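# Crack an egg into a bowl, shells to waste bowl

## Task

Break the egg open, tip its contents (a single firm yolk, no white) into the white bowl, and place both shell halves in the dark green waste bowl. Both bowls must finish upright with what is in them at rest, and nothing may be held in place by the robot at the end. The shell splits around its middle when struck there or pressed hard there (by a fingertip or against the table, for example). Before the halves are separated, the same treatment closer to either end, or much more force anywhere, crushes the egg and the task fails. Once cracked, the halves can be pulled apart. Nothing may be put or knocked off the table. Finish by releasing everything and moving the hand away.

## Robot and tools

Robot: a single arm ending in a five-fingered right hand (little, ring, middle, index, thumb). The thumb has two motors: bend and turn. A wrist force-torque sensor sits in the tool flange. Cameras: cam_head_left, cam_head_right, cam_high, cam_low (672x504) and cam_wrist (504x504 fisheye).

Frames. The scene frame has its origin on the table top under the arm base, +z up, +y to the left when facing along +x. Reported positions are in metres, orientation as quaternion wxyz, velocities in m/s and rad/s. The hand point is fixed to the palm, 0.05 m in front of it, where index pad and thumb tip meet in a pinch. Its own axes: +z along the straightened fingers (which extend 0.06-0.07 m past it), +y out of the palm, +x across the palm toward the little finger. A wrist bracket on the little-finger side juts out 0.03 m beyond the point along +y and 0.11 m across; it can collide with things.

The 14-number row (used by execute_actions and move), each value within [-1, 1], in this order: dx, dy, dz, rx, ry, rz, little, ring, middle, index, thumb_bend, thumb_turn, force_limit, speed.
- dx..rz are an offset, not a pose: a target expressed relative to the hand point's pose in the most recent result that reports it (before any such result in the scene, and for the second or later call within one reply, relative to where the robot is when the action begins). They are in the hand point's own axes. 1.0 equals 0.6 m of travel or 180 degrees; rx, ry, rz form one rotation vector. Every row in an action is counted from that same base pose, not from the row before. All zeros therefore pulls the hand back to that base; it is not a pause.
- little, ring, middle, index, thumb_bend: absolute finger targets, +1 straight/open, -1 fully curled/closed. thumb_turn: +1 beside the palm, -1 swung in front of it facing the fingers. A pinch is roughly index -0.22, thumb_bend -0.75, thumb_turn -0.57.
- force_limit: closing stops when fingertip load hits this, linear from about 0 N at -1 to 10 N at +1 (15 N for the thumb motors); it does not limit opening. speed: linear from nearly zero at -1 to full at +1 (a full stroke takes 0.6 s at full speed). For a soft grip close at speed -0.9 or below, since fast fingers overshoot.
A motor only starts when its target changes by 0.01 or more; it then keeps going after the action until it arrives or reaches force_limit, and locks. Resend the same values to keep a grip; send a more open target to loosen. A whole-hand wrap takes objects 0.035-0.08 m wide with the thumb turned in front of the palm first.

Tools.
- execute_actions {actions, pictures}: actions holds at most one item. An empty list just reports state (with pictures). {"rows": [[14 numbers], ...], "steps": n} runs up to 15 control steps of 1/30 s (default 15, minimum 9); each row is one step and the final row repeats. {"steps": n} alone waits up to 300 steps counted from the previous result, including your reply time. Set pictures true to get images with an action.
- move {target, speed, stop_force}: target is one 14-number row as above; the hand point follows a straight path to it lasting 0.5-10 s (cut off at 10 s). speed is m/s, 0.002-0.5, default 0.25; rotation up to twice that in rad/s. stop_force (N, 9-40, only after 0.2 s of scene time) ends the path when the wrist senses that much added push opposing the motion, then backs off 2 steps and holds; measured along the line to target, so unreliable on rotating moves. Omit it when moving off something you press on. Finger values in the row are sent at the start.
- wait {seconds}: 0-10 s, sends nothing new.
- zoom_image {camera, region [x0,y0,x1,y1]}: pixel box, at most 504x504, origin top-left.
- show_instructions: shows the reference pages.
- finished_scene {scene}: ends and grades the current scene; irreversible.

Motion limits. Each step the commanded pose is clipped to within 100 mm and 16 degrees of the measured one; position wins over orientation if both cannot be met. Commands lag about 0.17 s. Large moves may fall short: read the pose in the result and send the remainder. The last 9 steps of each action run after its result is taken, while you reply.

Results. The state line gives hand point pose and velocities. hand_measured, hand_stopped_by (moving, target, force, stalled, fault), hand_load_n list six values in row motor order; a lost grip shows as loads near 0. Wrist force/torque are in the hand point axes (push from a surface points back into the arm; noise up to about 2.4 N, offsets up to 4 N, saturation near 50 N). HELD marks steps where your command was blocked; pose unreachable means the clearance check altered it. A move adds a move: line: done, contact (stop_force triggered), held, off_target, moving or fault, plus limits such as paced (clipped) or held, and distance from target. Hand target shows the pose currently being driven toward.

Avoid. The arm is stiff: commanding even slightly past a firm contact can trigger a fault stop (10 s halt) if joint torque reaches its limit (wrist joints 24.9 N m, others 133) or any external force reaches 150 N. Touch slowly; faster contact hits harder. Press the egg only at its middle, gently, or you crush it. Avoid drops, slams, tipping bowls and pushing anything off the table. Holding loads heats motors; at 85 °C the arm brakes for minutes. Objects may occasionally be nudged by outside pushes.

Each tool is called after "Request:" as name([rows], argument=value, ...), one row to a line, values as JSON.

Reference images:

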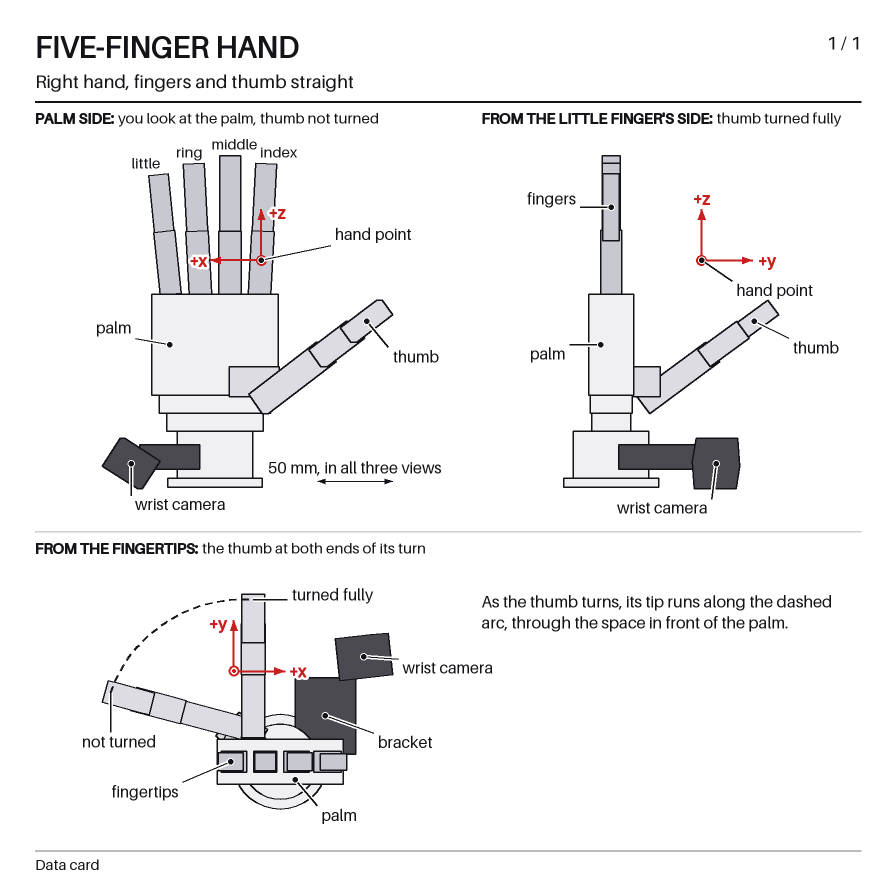

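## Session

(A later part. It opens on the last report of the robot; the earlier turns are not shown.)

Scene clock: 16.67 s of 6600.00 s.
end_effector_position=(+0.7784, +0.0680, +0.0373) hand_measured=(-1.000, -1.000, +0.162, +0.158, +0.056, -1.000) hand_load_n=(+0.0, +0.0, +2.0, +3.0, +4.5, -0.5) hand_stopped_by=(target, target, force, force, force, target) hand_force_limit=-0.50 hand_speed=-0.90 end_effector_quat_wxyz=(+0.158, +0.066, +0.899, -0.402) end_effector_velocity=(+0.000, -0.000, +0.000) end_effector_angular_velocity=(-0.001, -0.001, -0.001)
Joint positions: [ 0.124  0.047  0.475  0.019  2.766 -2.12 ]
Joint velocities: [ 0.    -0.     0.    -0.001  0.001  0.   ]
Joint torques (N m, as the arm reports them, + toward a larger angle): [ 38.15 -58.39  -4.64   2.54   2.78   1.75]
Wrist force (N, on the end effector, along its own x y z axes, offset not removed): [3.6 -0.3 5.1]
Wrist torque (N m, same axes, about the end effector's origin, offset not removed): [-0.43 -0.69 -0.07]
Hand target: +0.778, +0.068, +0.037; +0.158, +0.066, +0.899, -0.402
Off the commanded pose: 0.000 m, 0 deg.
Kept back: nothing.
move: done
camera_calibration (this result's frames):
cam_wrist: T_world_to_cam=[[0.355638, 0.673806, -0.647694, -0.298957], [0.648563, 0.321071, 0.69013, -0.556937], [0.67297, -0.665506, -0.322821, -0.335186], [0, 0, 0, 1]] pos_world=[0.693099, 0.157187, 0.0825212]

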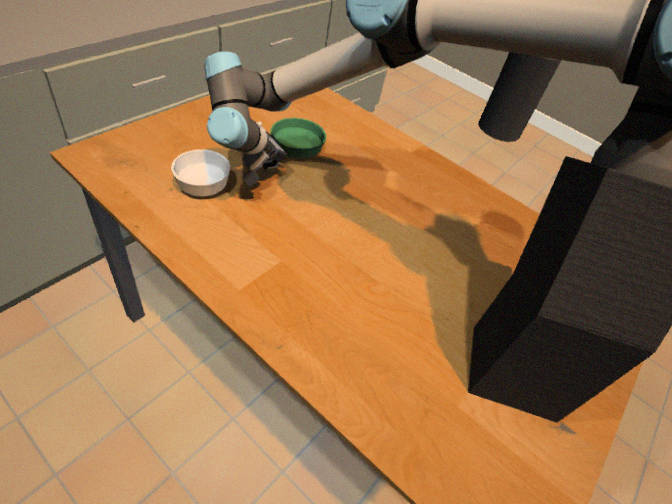

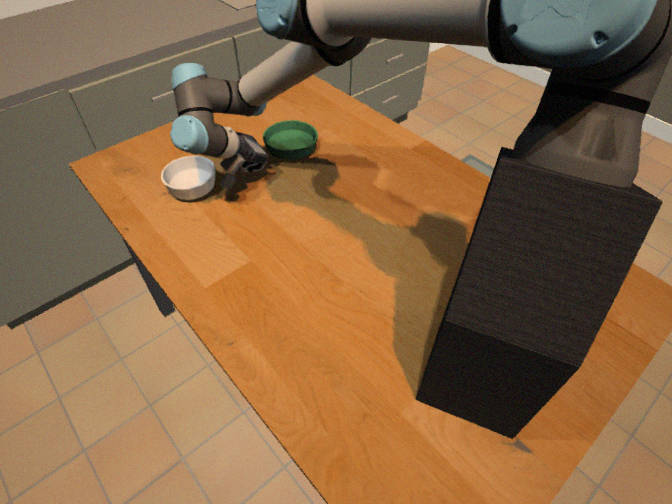

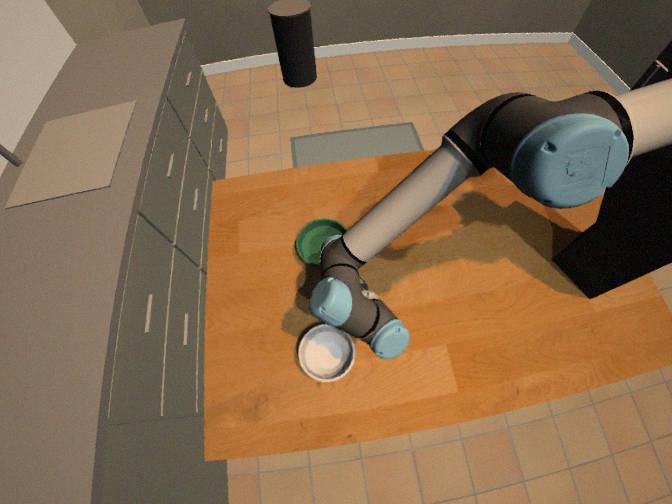

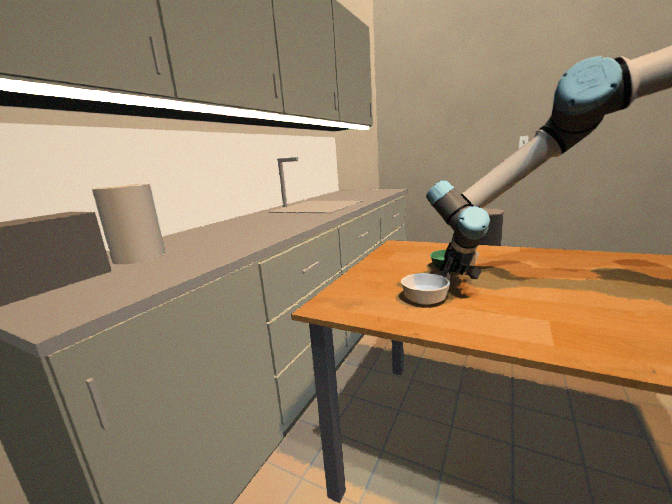

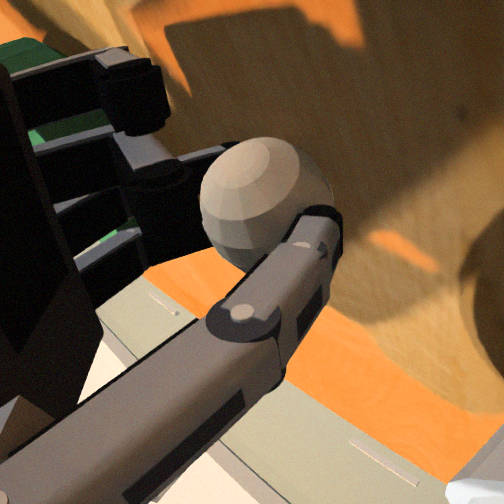

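Request:
move(target=[-0.045,-0.093,-0.083,0,0,0,-1,-1,-0.3,-0.3,-0.5,-1,-0.5,-0.9], speed=0.08)

Request:
move(target=[-0.02,0.175,-0.18,-0.112,-0.233,-0.208,-1,-1,-0.3,-0.3,-0.5,-1,-0.5,-0.9], speed=0.15)

Request:
zoom_image(camera="cam_low", region=[370, 220, 510, 325])

Request:
zoom_image(camera="cam_high", region=[270, 300, 410, 405])

Scene clock: 18.60 s of 6600.00 s.
end_effector_position=(+0.7786, +0.0679, +0.1165) hand_measured=(-1.000, -1.000, +0.162, +0.158, +0.056, -1.000) hand_load_n=(+0.0, +0.0, +2.0, +3.0, +4.5, -0.5) hand_stopped_by=(target, target, force, force, force, target) hand_force_limit=-0.50 hand_speed=-0.90 end_effector_quat_wxyz=(+0.158, +0.066, +0.899, -0.402) end_effector_velocity=(-0.000, -0.000, +0.003) end_effector_angular_velocity=(-0.000, +0.001, +0.000)
Joint positions: [ 0.172 -0.11   0.632  0.089  2.807 -2.045]
Joint velocities: [ 0.001 -0.006  0.006  0.004  0.002  0.003]
Joint torques (N m, as the arm reports them, + toward a larger angle): [ 42.27 -58.62  -6.46   2.81   2.98   1.84]
Wrist force (N, on the end effector, along its own x y z axes, offset not removed): [0.7 1.0 0.3]
Wrist torque (N m, same axes, about the end effector's origin, offset not removed): [-0.16 -0.12 0.06]
Hand target: +0.779, +0.068, +0.117; +0.158, +0.066, +0.899, -0.402
Off the commanded pose: 0.000 m, 0 deg.
Kept back: nothing.
move: done
camera_calibration (this result's frames):
cam_wrist: T_world_to_cam=[[0.355645, 0.673776, -0.647721, -0.2477], [0.648538, 0.32112, 0.690131, -0.611731], [0.67299, -0.665513, -0.322764, -0.309827], [0, 0, 0, 1]] pos_world=[0.693334, 0.157139, 0.161733]

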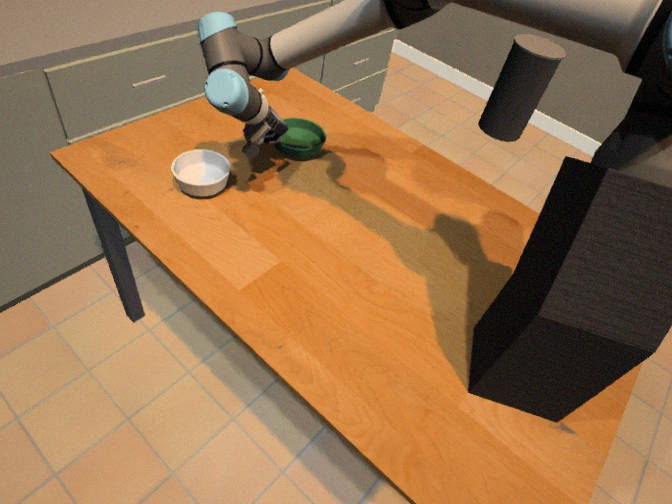

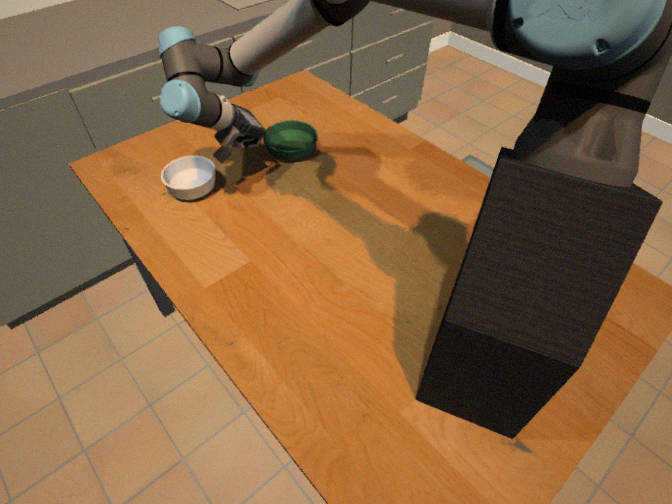

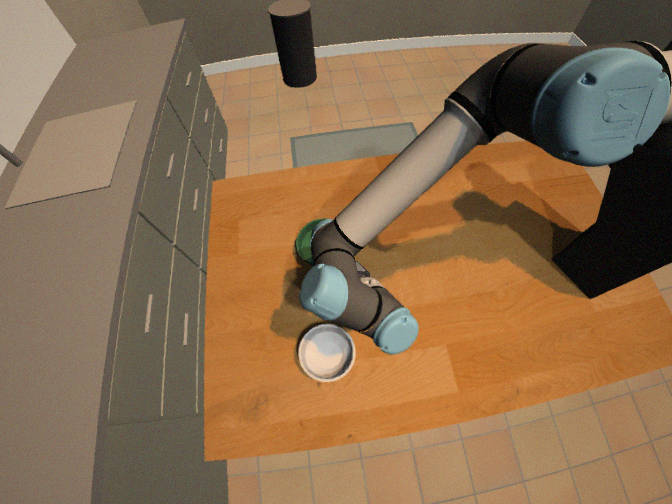

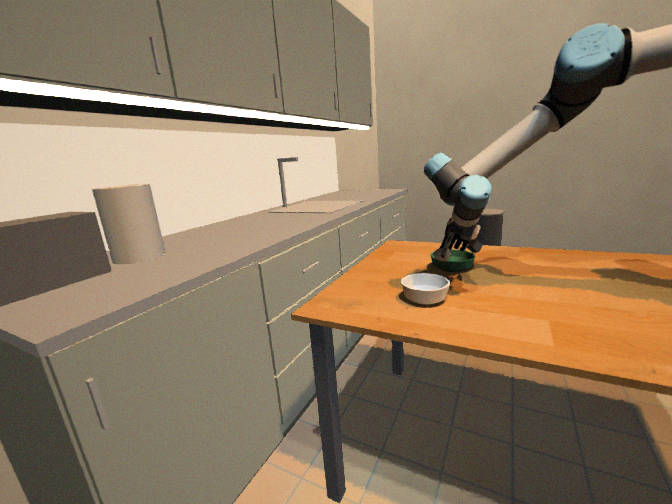

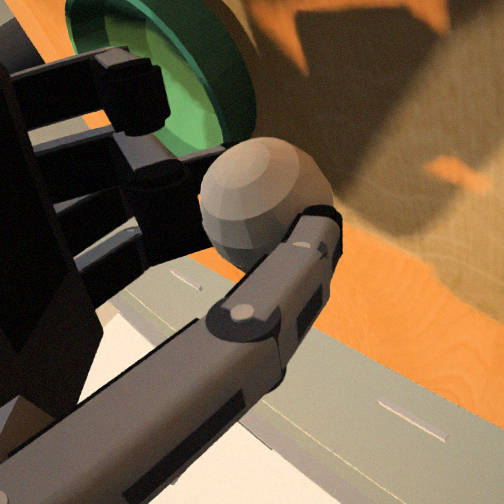

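Scene clock: 22.53 s of 6600.00 s.
end_effector_position=(+0.7908, +0.2183, +0.1146) hand_measured=(-1.000, -1.000, +0.162, +0.158, +0.056, -1.000) hand_load_n=(+0.0, +0.0, +2.0, +3.0, +4.5, -0.5) hand_stopped_by=(target, target, force, force, force, target) hand_force_limit=-0.50 hand_speed=-0.90 end_effector_quat_wxyz=(+0.337, -0.390, +0.813, -0.270) end_effector_velocity=(-0.000, +0.002, -0.000) end_effector_angular_velocity=(+0.001, +0.001, +0.013)
Joint positions: [ 0.158 -0.319  1.119 -0.432  2.01  -2.935]
Joint velocities: [-0.001  0.001 -0.002  0.005 -0.011 -0.006]
Joint torques (N m, as the arm reports them, + toward a larger angle): [ 14.41 -41.9  -15.58   1.58  -2.74  -1.42]
Wrist force (N, on the end effector, along its own x y z axes, offset not removed): [1.2 2.1 0.2]
Wrist torque (N m, same axes, about the end effector's origin, offset not removed): [0.17 -0.15 0.05]
Hand target: +0.791, +0.218, +0.115; +0.337, -0.390, +0.813, -0.270
Off the commanded pose: 0.000 m, 0 deg.
Kept back: nothing.
move: done
camera_calibration (this result's frames):
cam_wrist: T_world_to_cam=[[-0.401646, 0.646908, -0.648221, 0.250219], [0.0506699, 0.722437, 0.689578, -0.281301], [0.914392, 0.244121, -0.322942, -0.608051], [0, 0, 0, 1]] pos_world=[0.67075, 0.189791, 0.159811]

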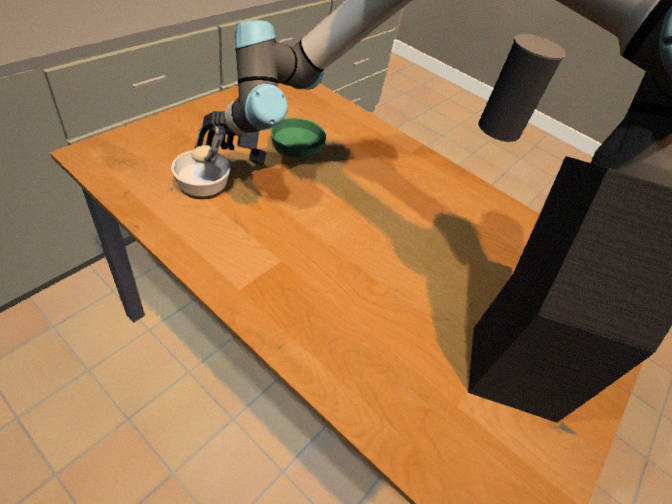

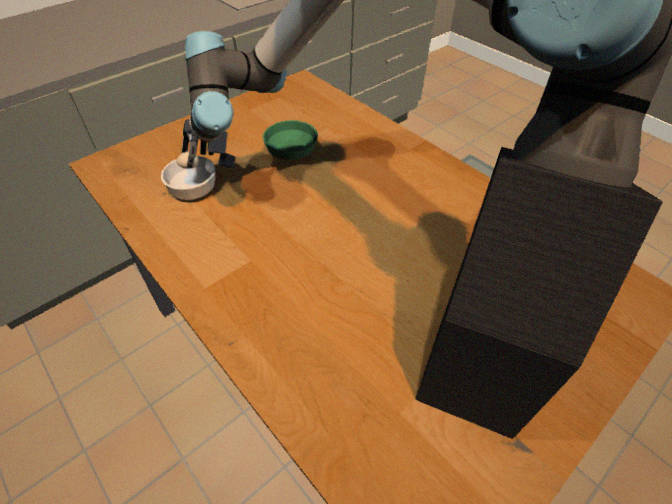

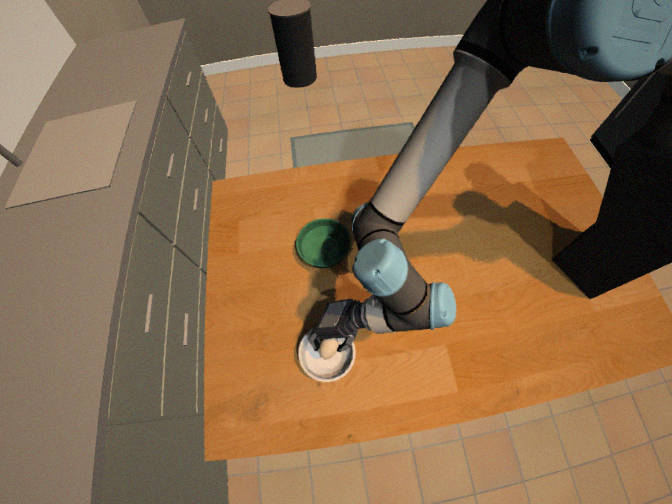

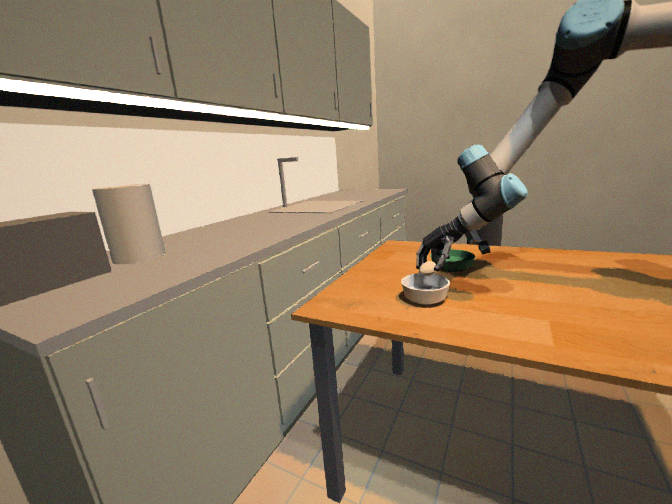

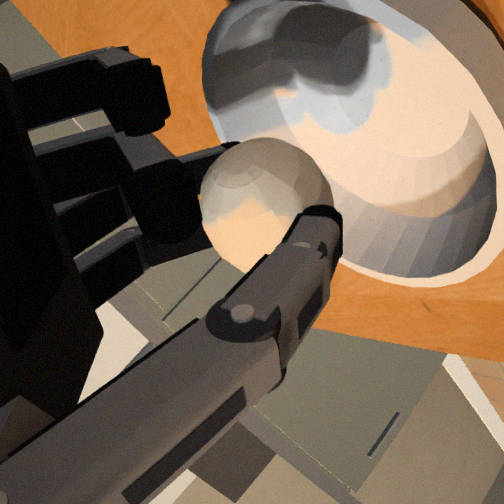

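Region (370, 220, 510, 325) of cam_low's 672x504 image, scaled by 3.600, with more detail than that image has; it fills the top 378 rows of this view, and the rest is white.

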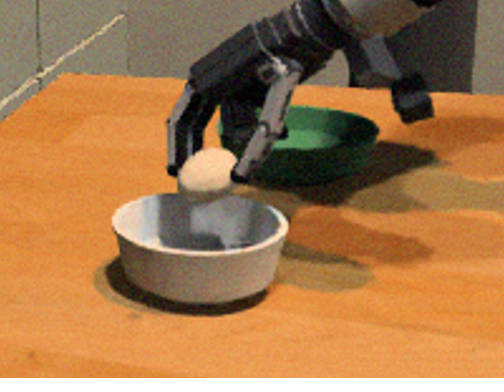

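Region (270, 300, 410, 405) of cam_high's 672x504 image, scaled by 3.600, with more detail than that image has; it fills the top 378 rows of this view, and the rest is white.

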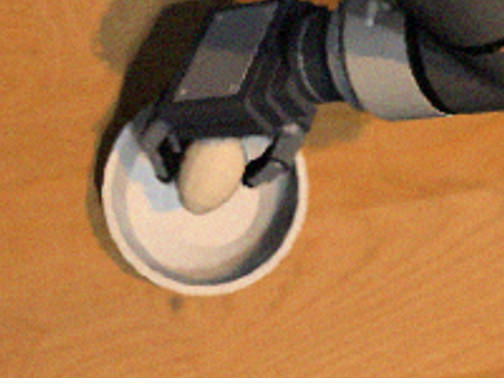

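Request:
zoom_image(camera="cam_head_right", region=[150, 130, 240, 200])

Request:
zoom_image(camera="cam_head_left", region=[165, 120, 255, 190])

Region (150, 130, 240, 200) of cam_head_right's 672x504 image, scaled by 5.600, with more detail than that image has.

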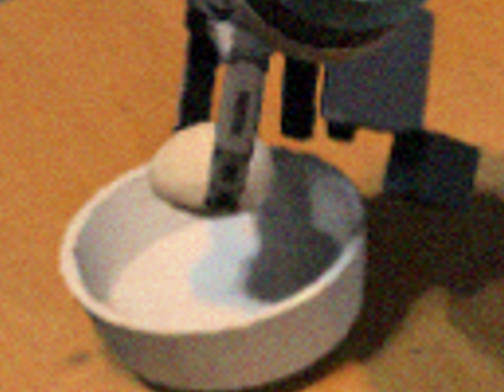

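Region (165, 120, 255, 190) of cam_head_left's 672x504 image, scaled by 5.600, with more detail than that image has.

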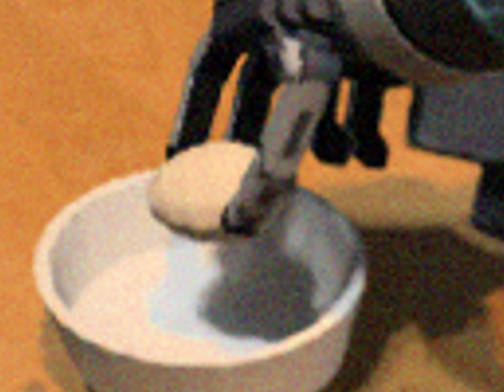

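Request:
move(target=[0.008,0.072,0.048,0,0,0,-1,-1,-0.3,-0.3,-0.5,-1,-0.5,-0.9], speed=0.04)

Request:
move(target=[0,0,0,0,0,0,-1,-1,-0.3,-0.3,-0.1,-1,0.4,-0.95])

Request:
zoom_image(camera="cam_head_left", region=[165, 130, 255, 200])

Scene clock: 25.07 s of 6600.00 s.
end_effector_position=(+0.7908, +0.2330, +0.0649) hand_measured=(-1.000, -1.000, +0.162, +0.158, +0.056, -1.000) hand_load_n=(+0.0, +0.0, +2.0, +3.0, +4.5, -0.5) hand_stopped_by=(target, target, force, force, force, target) hand_force_limit=-0.50 hand_speed=-0.90 end_effector_quat_wxyz=(+0.337, -0.390, +0.813, -0.270) end_effector_velocity=(-0.001, +0.001, -0.003) end_effector_angular_velocity=(-0.001, +0.003, +0.000)
Joint positions: [ 0.145 -0.207  1.021 -0.448  1.998 -2.94 ]
Joint velocities: [-0.     0.007 -0.007  0.002  0.    -0.   ]
Joint torques (N m, as the arm reports them, + toward a larger angle): [ 14.3  -42.51 -11.89  -0.04  -2.52  -1.25]
Wrist force (N, on the end effector, along its own x y z axes, offset not removed): [-1.8 -1.6 -1.4]
Wrist torque (N m, same axes, about the end effector's origin, offset not removed): [-0.18 0.53 -0.09]
Hand target: +0.791, +0.233, +0.065; +0.337, -0.390, +0.813, -0.270
Off the commanded pose: 0.000 m, 0 deg.
Kept back: nothing.
move: done
camera_calibration (this result's frames):
cam_wrist: T_world_to_cam=[[-0.401579, 0.646911, -0.64826, 0.208434], [0.0506271, 0.722441, 0.689576, -0.257594], [0.914424, 0.2441, -0.322869, -0.627739], [0, 0, 0, 1]] pos_world=[0.670763, 0.20449, 0.110072]

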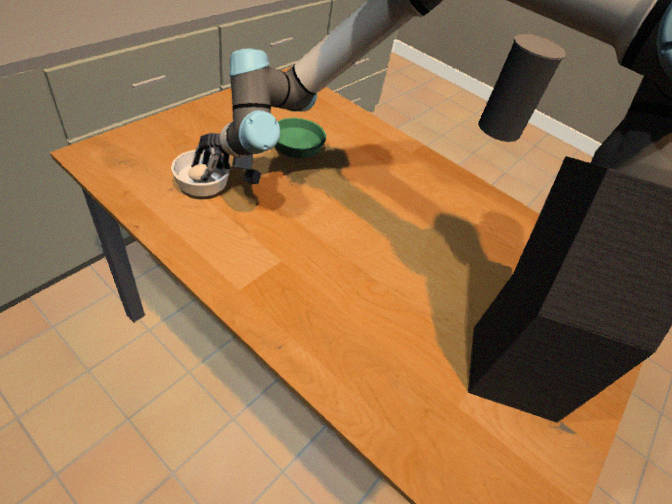

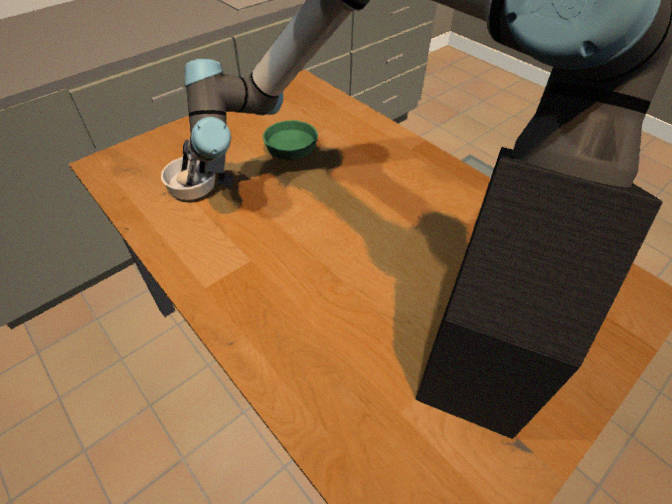

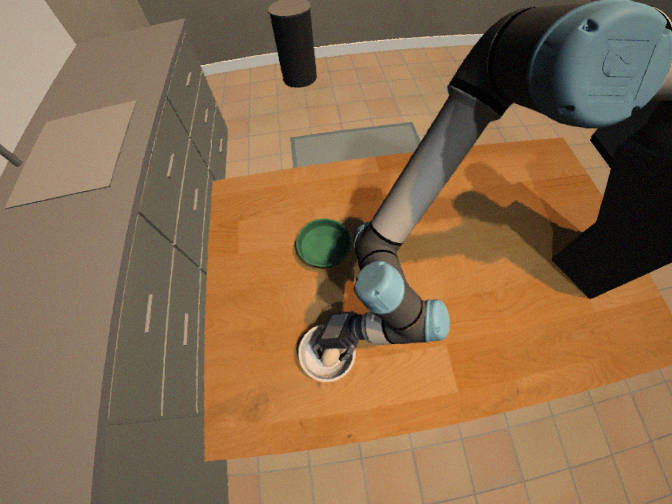

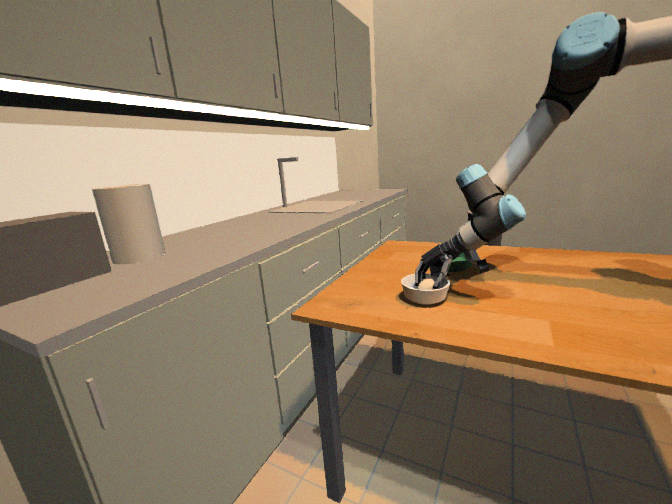

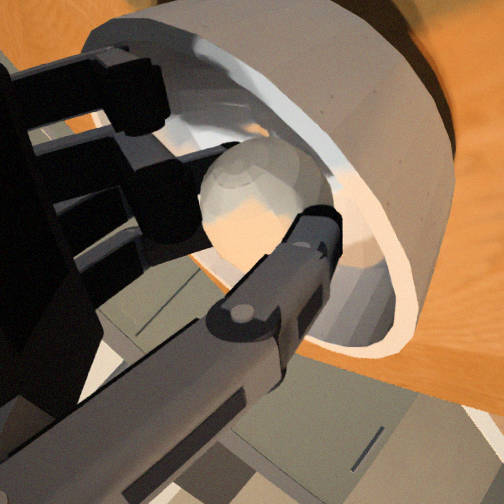

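Scene clock: 26.43 s of 6600.00 s.
end_effector_position=(+0.7908, +0.2329, +0.0648) hand_measured=(-1.000, -1.000, +0.164, +0.158, -0.002, -1.000) hand_load_n=(+0.0, +0.0, +5.5, +6.5, +10.5, -1.0) hand_stopped_by=(target, target, force, force, force, target) hand_force_limit=0.40 hand_speed=-0.95 end_effector_quat_wxyz=(+0.337, -0.390, +0.813, -0.270) end_effector_velocity=(-0.000, -0.000, +0.000) end_effector_angular_velocity=(-0.000, +0.001, +0.000)
Joint positions: [ 0.145 -0.207  1.021 -0.448  1.998 -2.94 ]
Joint velocities: [-0.    -0.    -0.     0.002  0.    -0.   ]
Joint torques (N m, as the arm reports them, + toward a larger angle): [ 20.57 -57.44  -2.88   0.32  -0.71  -0.94]
Wrist force (N, on the end effector, along its own x y z axes, offset not removed): [2.4 0.7 3.4]
Wrist torque (N m, same axes, about the end effector's origin, offset not removed): [-0.05 -0.44 0.31]
Hand target: +0.791, +0.233, +0.065; +0.337, -0.390, +0.813, -0.270
Off the commanded pose: 0.000 m, 0 deg.
Kept back: nothing.
move: done
camera_calibration (this result's frames):
cam_wrist: T_world_to_cam=[[-0.40158, 0.646912, -0.648258, 0.208437], [0.0506321, 0.722442, 0.689575, -0.257586], [0.914423, 0.244097, -0.322873, -0.627738], [0, 0, 0, 1]] pos_world=[0.670765, 0.204479, 0.110067]

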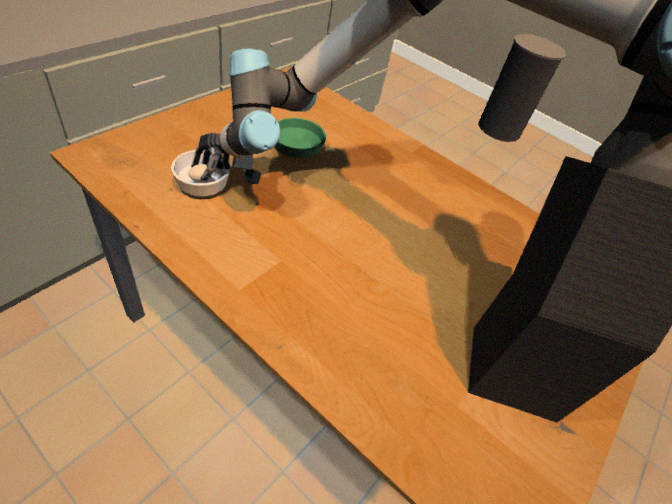

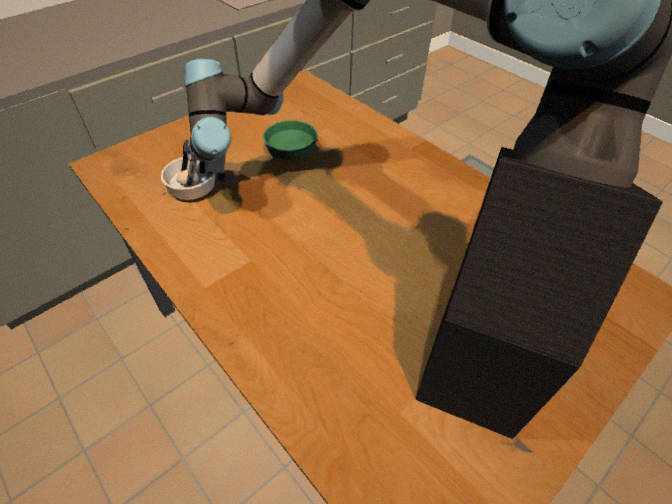

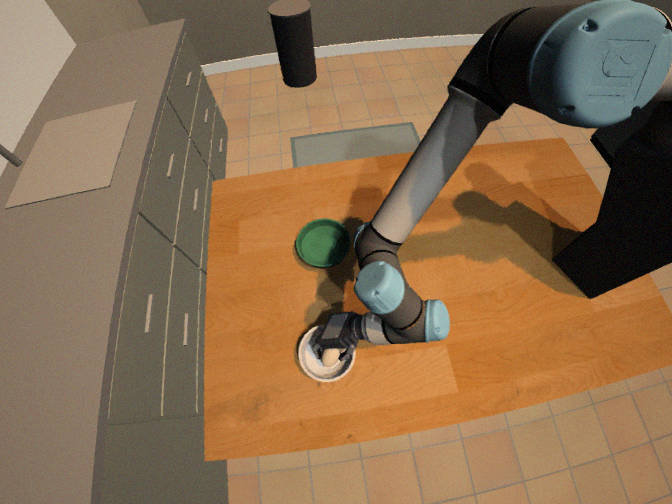

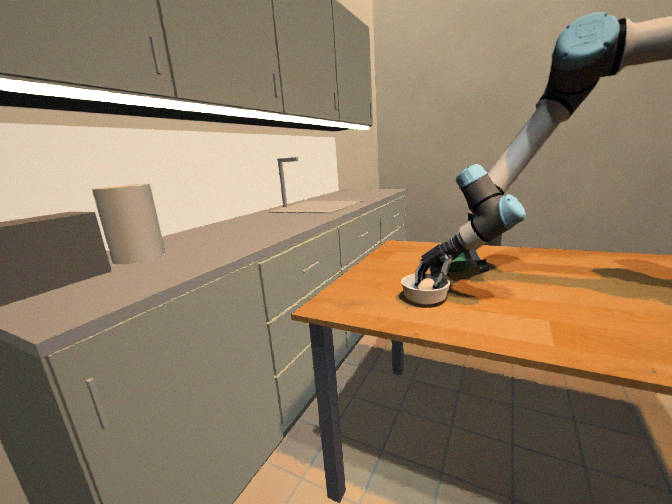

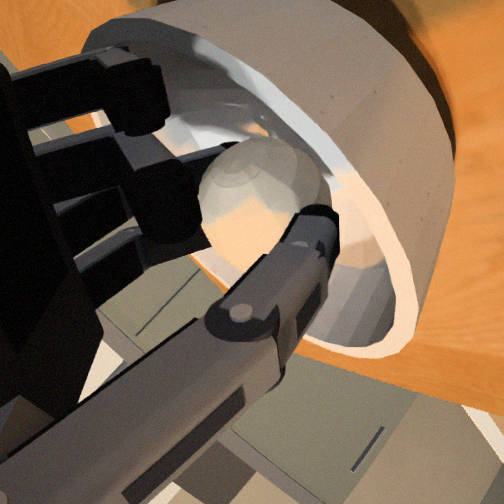

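Region (165, 130, 255, 200) of cam_head_left's 672x504 image, scaled by 5.600, with more detail than that image has.

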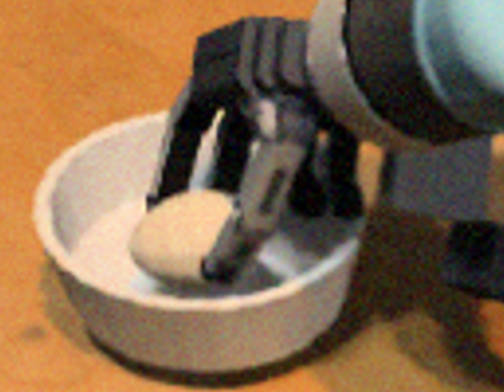

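Request:
move(target=[0,0,0,0,0,0,-1,-1,0.0,0.0,-0.2,-1,1,-0.95])

Request:
zoom_image(camera="cam_head_left", region=[165, 130, 255, 200])

Scene clock: 27.53 s of 6600.00 s.
end_effector_position=(+0.7908, +0.2329, +0.0648) hand_measured=(-1.000, -1.000, +0.136, +0.130, +0.012, -1.000) hand_load_n=(+0.0, +0.0, +10.0, +10.0, +17.5, -1.0) hand_stopped_by=(target, target, force, force, force, target) hand_force_limit=1.00 hand_speed=-0.95 end_effector_quat_wxyz=(+0.337, -0.390, +0.813, -0.270) end_effector_velocity=(-0.000, -0.000, -0.000) end_effector_angular_velocity=(-0.001, +0.001, -0.001)
Joint positions: [ 0.145 -0.207  1.021 -0.448  1.998 -2.94 ]
Joint velocities: [-0.     0.001 -0.001  0.001  0.002  0.   ]
Joint torques (N m, as the arm reports them, + toward a larger angle): [ 24.98 -56.64  -2.09   0.33   0.2   -0.75]
Wrist force (N, on the end effector, along its own x y z axes, offset not removed): [2.9 5.6 0.3]
Wrist torque (N m, same axes, about the end effector's origin, offset not removed): [0.73 -0.29 0.04]
Hand target: +0.791, +0.233, +0.065; +0.337, -0.390, +0.813, -0.270
Off the commanded pose: 0.000 m, 0 deg.
Kept back: nothing.
move: done
camera_calibration (this result's frames):
cam_wrist: T_world_to_cam=[[-0.40158, 0.646911, -0.648259, 0.208438], [0.0506321, 0.722442, 0.689575, -0.257586], [0.914423, 0.244097, -0.322873, -0.627738], [0, 0, 0, 1]] pos_world=[0.670765, 0.204479, 0.110067]

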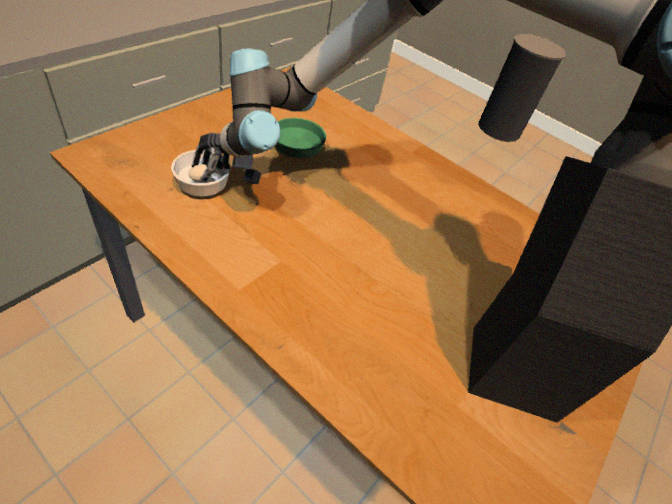

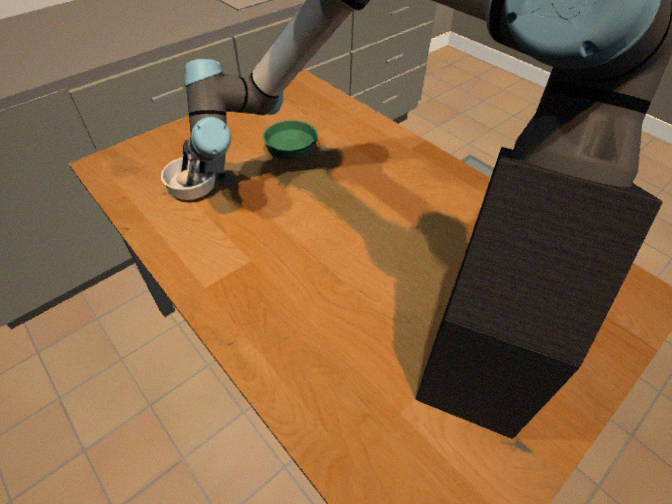

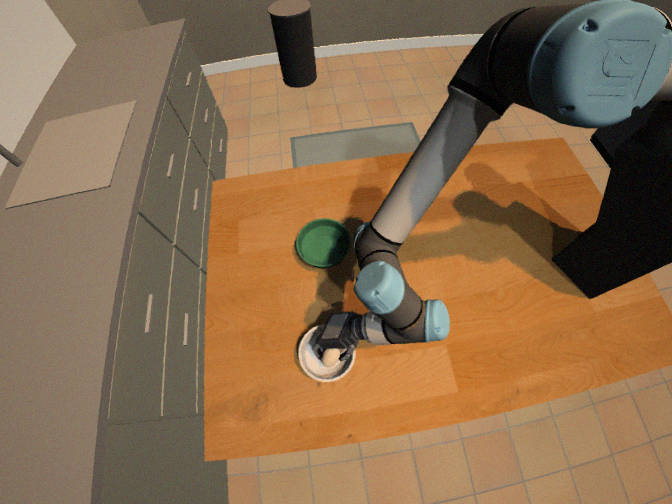

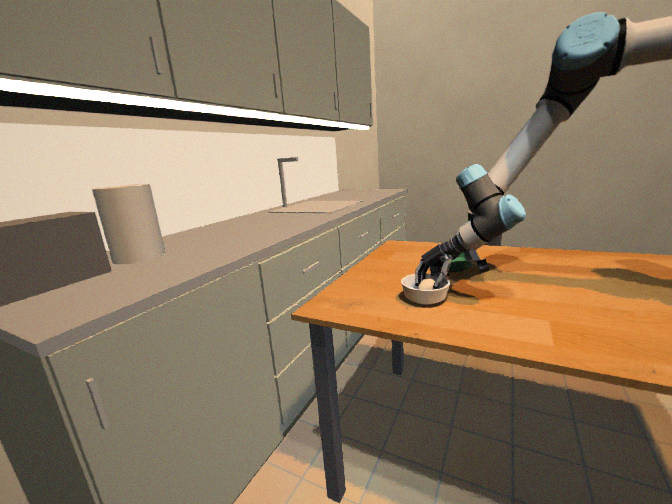

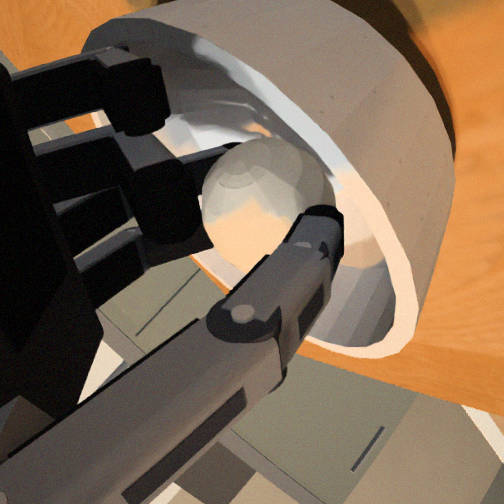

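Region (165, 130, 255, 200) of cam_head_left's 672x504 image, scaled by 5.600, with more detail than that image has.

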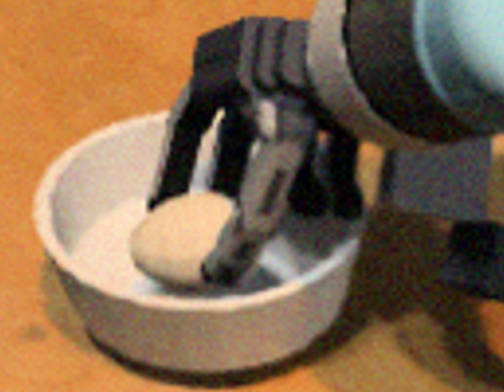

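Request:
move(target=[0.01,0.038,0.034,0,0,0,-1,-1,0.0,0.0,-0.2,-1,1,-0.95], speed=0.01, stop_force=20)

Request:
zoom_image(camera="cam_head_left", region=[165, 130, 255, 200])

Request:
zoom_image(camera="cam_high", region=[285, 320, 375, 390])

Scene clock: 30.73 s of 6600.00 s.
end_effector_position=(+0.7927, +0.2358, +0.0420) hand_measured=(-1.000, -1.000, +0.136, +0.130, +0.012, -1.000) hand_load_n=(+0.5, +0.0, +9.0, +10.5, +17.0, -0.5) hand_stopped_by=(target, target, force, force, force, target) hand_force_limit=1.00 hand_speed=-0.95 end_effector_quat_wxyz=(+0.337, -0.390, +0.813, -0.271) end_effector_velocity=(-0.002, -0.001, +0.002) end_effector_angular_velocity=(-0.001, +0.004, -0.001)
Joint positions: [ 0.134 -0.155  0.967 -0.448  1.987 -2.944]
Joint velocities: [ 0.    -0.007  0.009  0.001  0.003 -0.   ]
Joint torques (N m, as the arm reports them, + toward a larger angle): [ 26.33 -51.06   0.88   2.79   2.74  -0.62]
Wrist force (N, on the end effector, along its own x y z axes, offset not removed): [-5.7 -6.8 -6.3]
Wrist torque (N m, same axes, about the end effector's origin, offset not removed): [-0.06 0.25 -0.05]
Hand target: +0.793, +0.236, +0.042; +0.337, -0.390, +0.813, -0.271
Off the commanded pose: 0.008 m, 0 deg.
Kept back: nothing.
move: contact
camera_calibration (this result's frames):
cam_wrist: T_world_to_cam=[[-0.401457, 0.646924, -0.648322, 0.192366], [0.0505533, 0.722442, 0.689581, -0.243929], [0.914482, 0.244062, -0.322734, -0.637551], [0, 0, 0, 1]] pos_world=[0.672587, 0.20738, 0.0871649]

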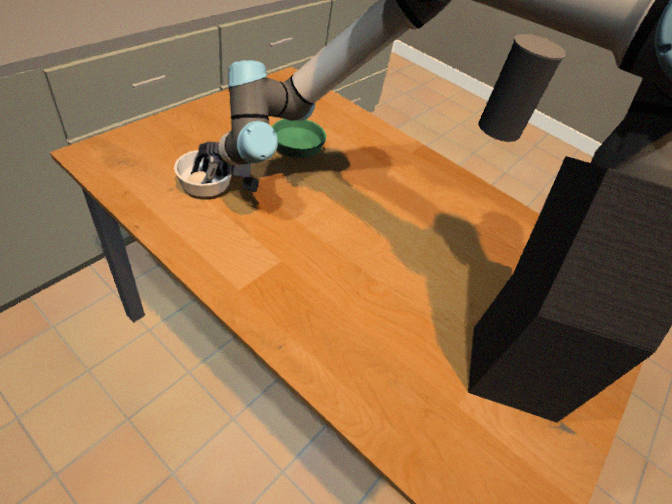

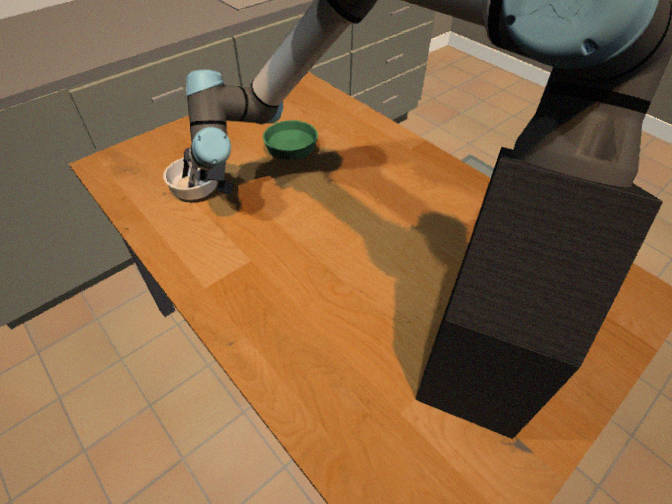

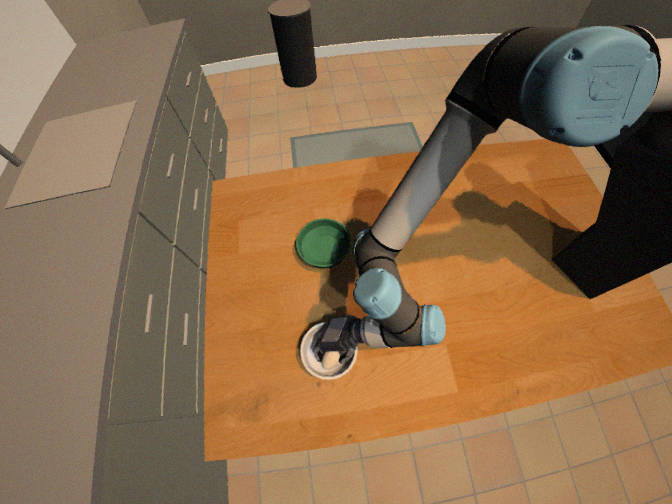

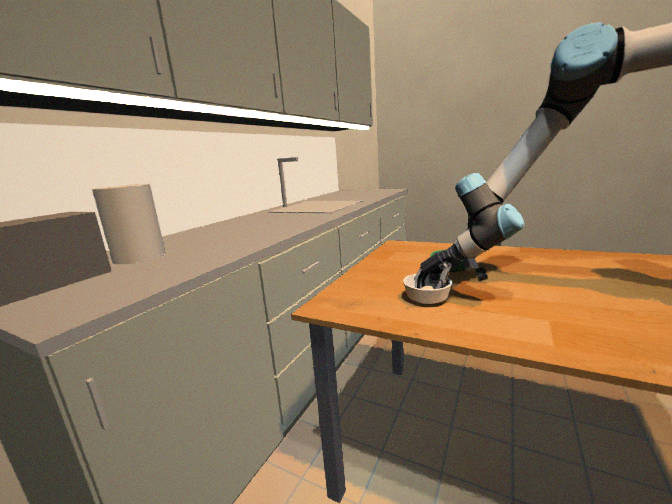

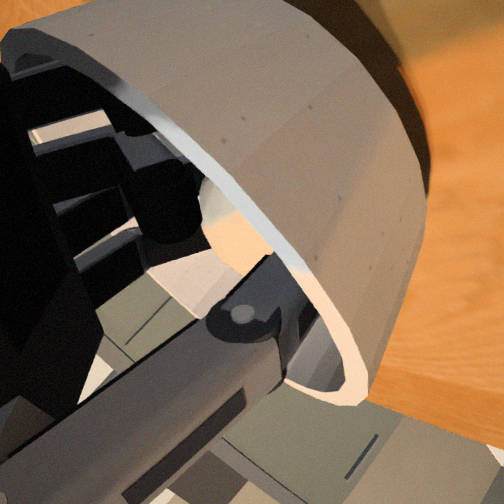

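Region (165, 130, 255, 200) of cam_head_left's 672x504 image, scaled by 5.600, with more detail than that image has.

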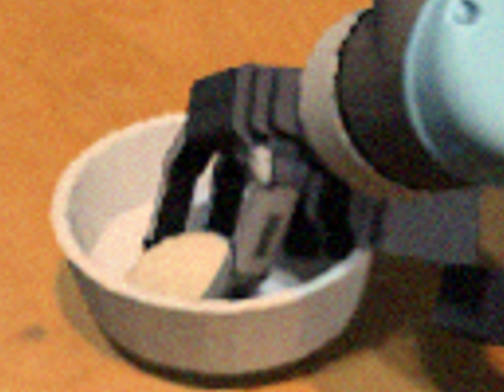

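Region (285, 320, 375, 390) of cam_high's 672x504 image, scaled by 5.600, with more detail than that image has.

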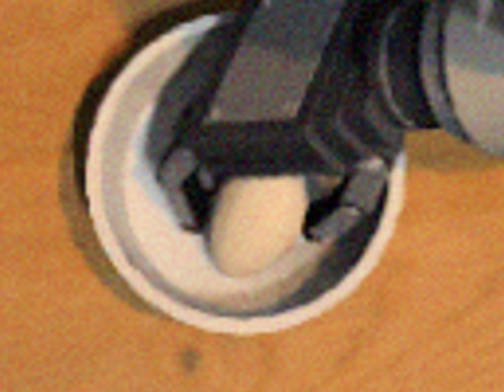

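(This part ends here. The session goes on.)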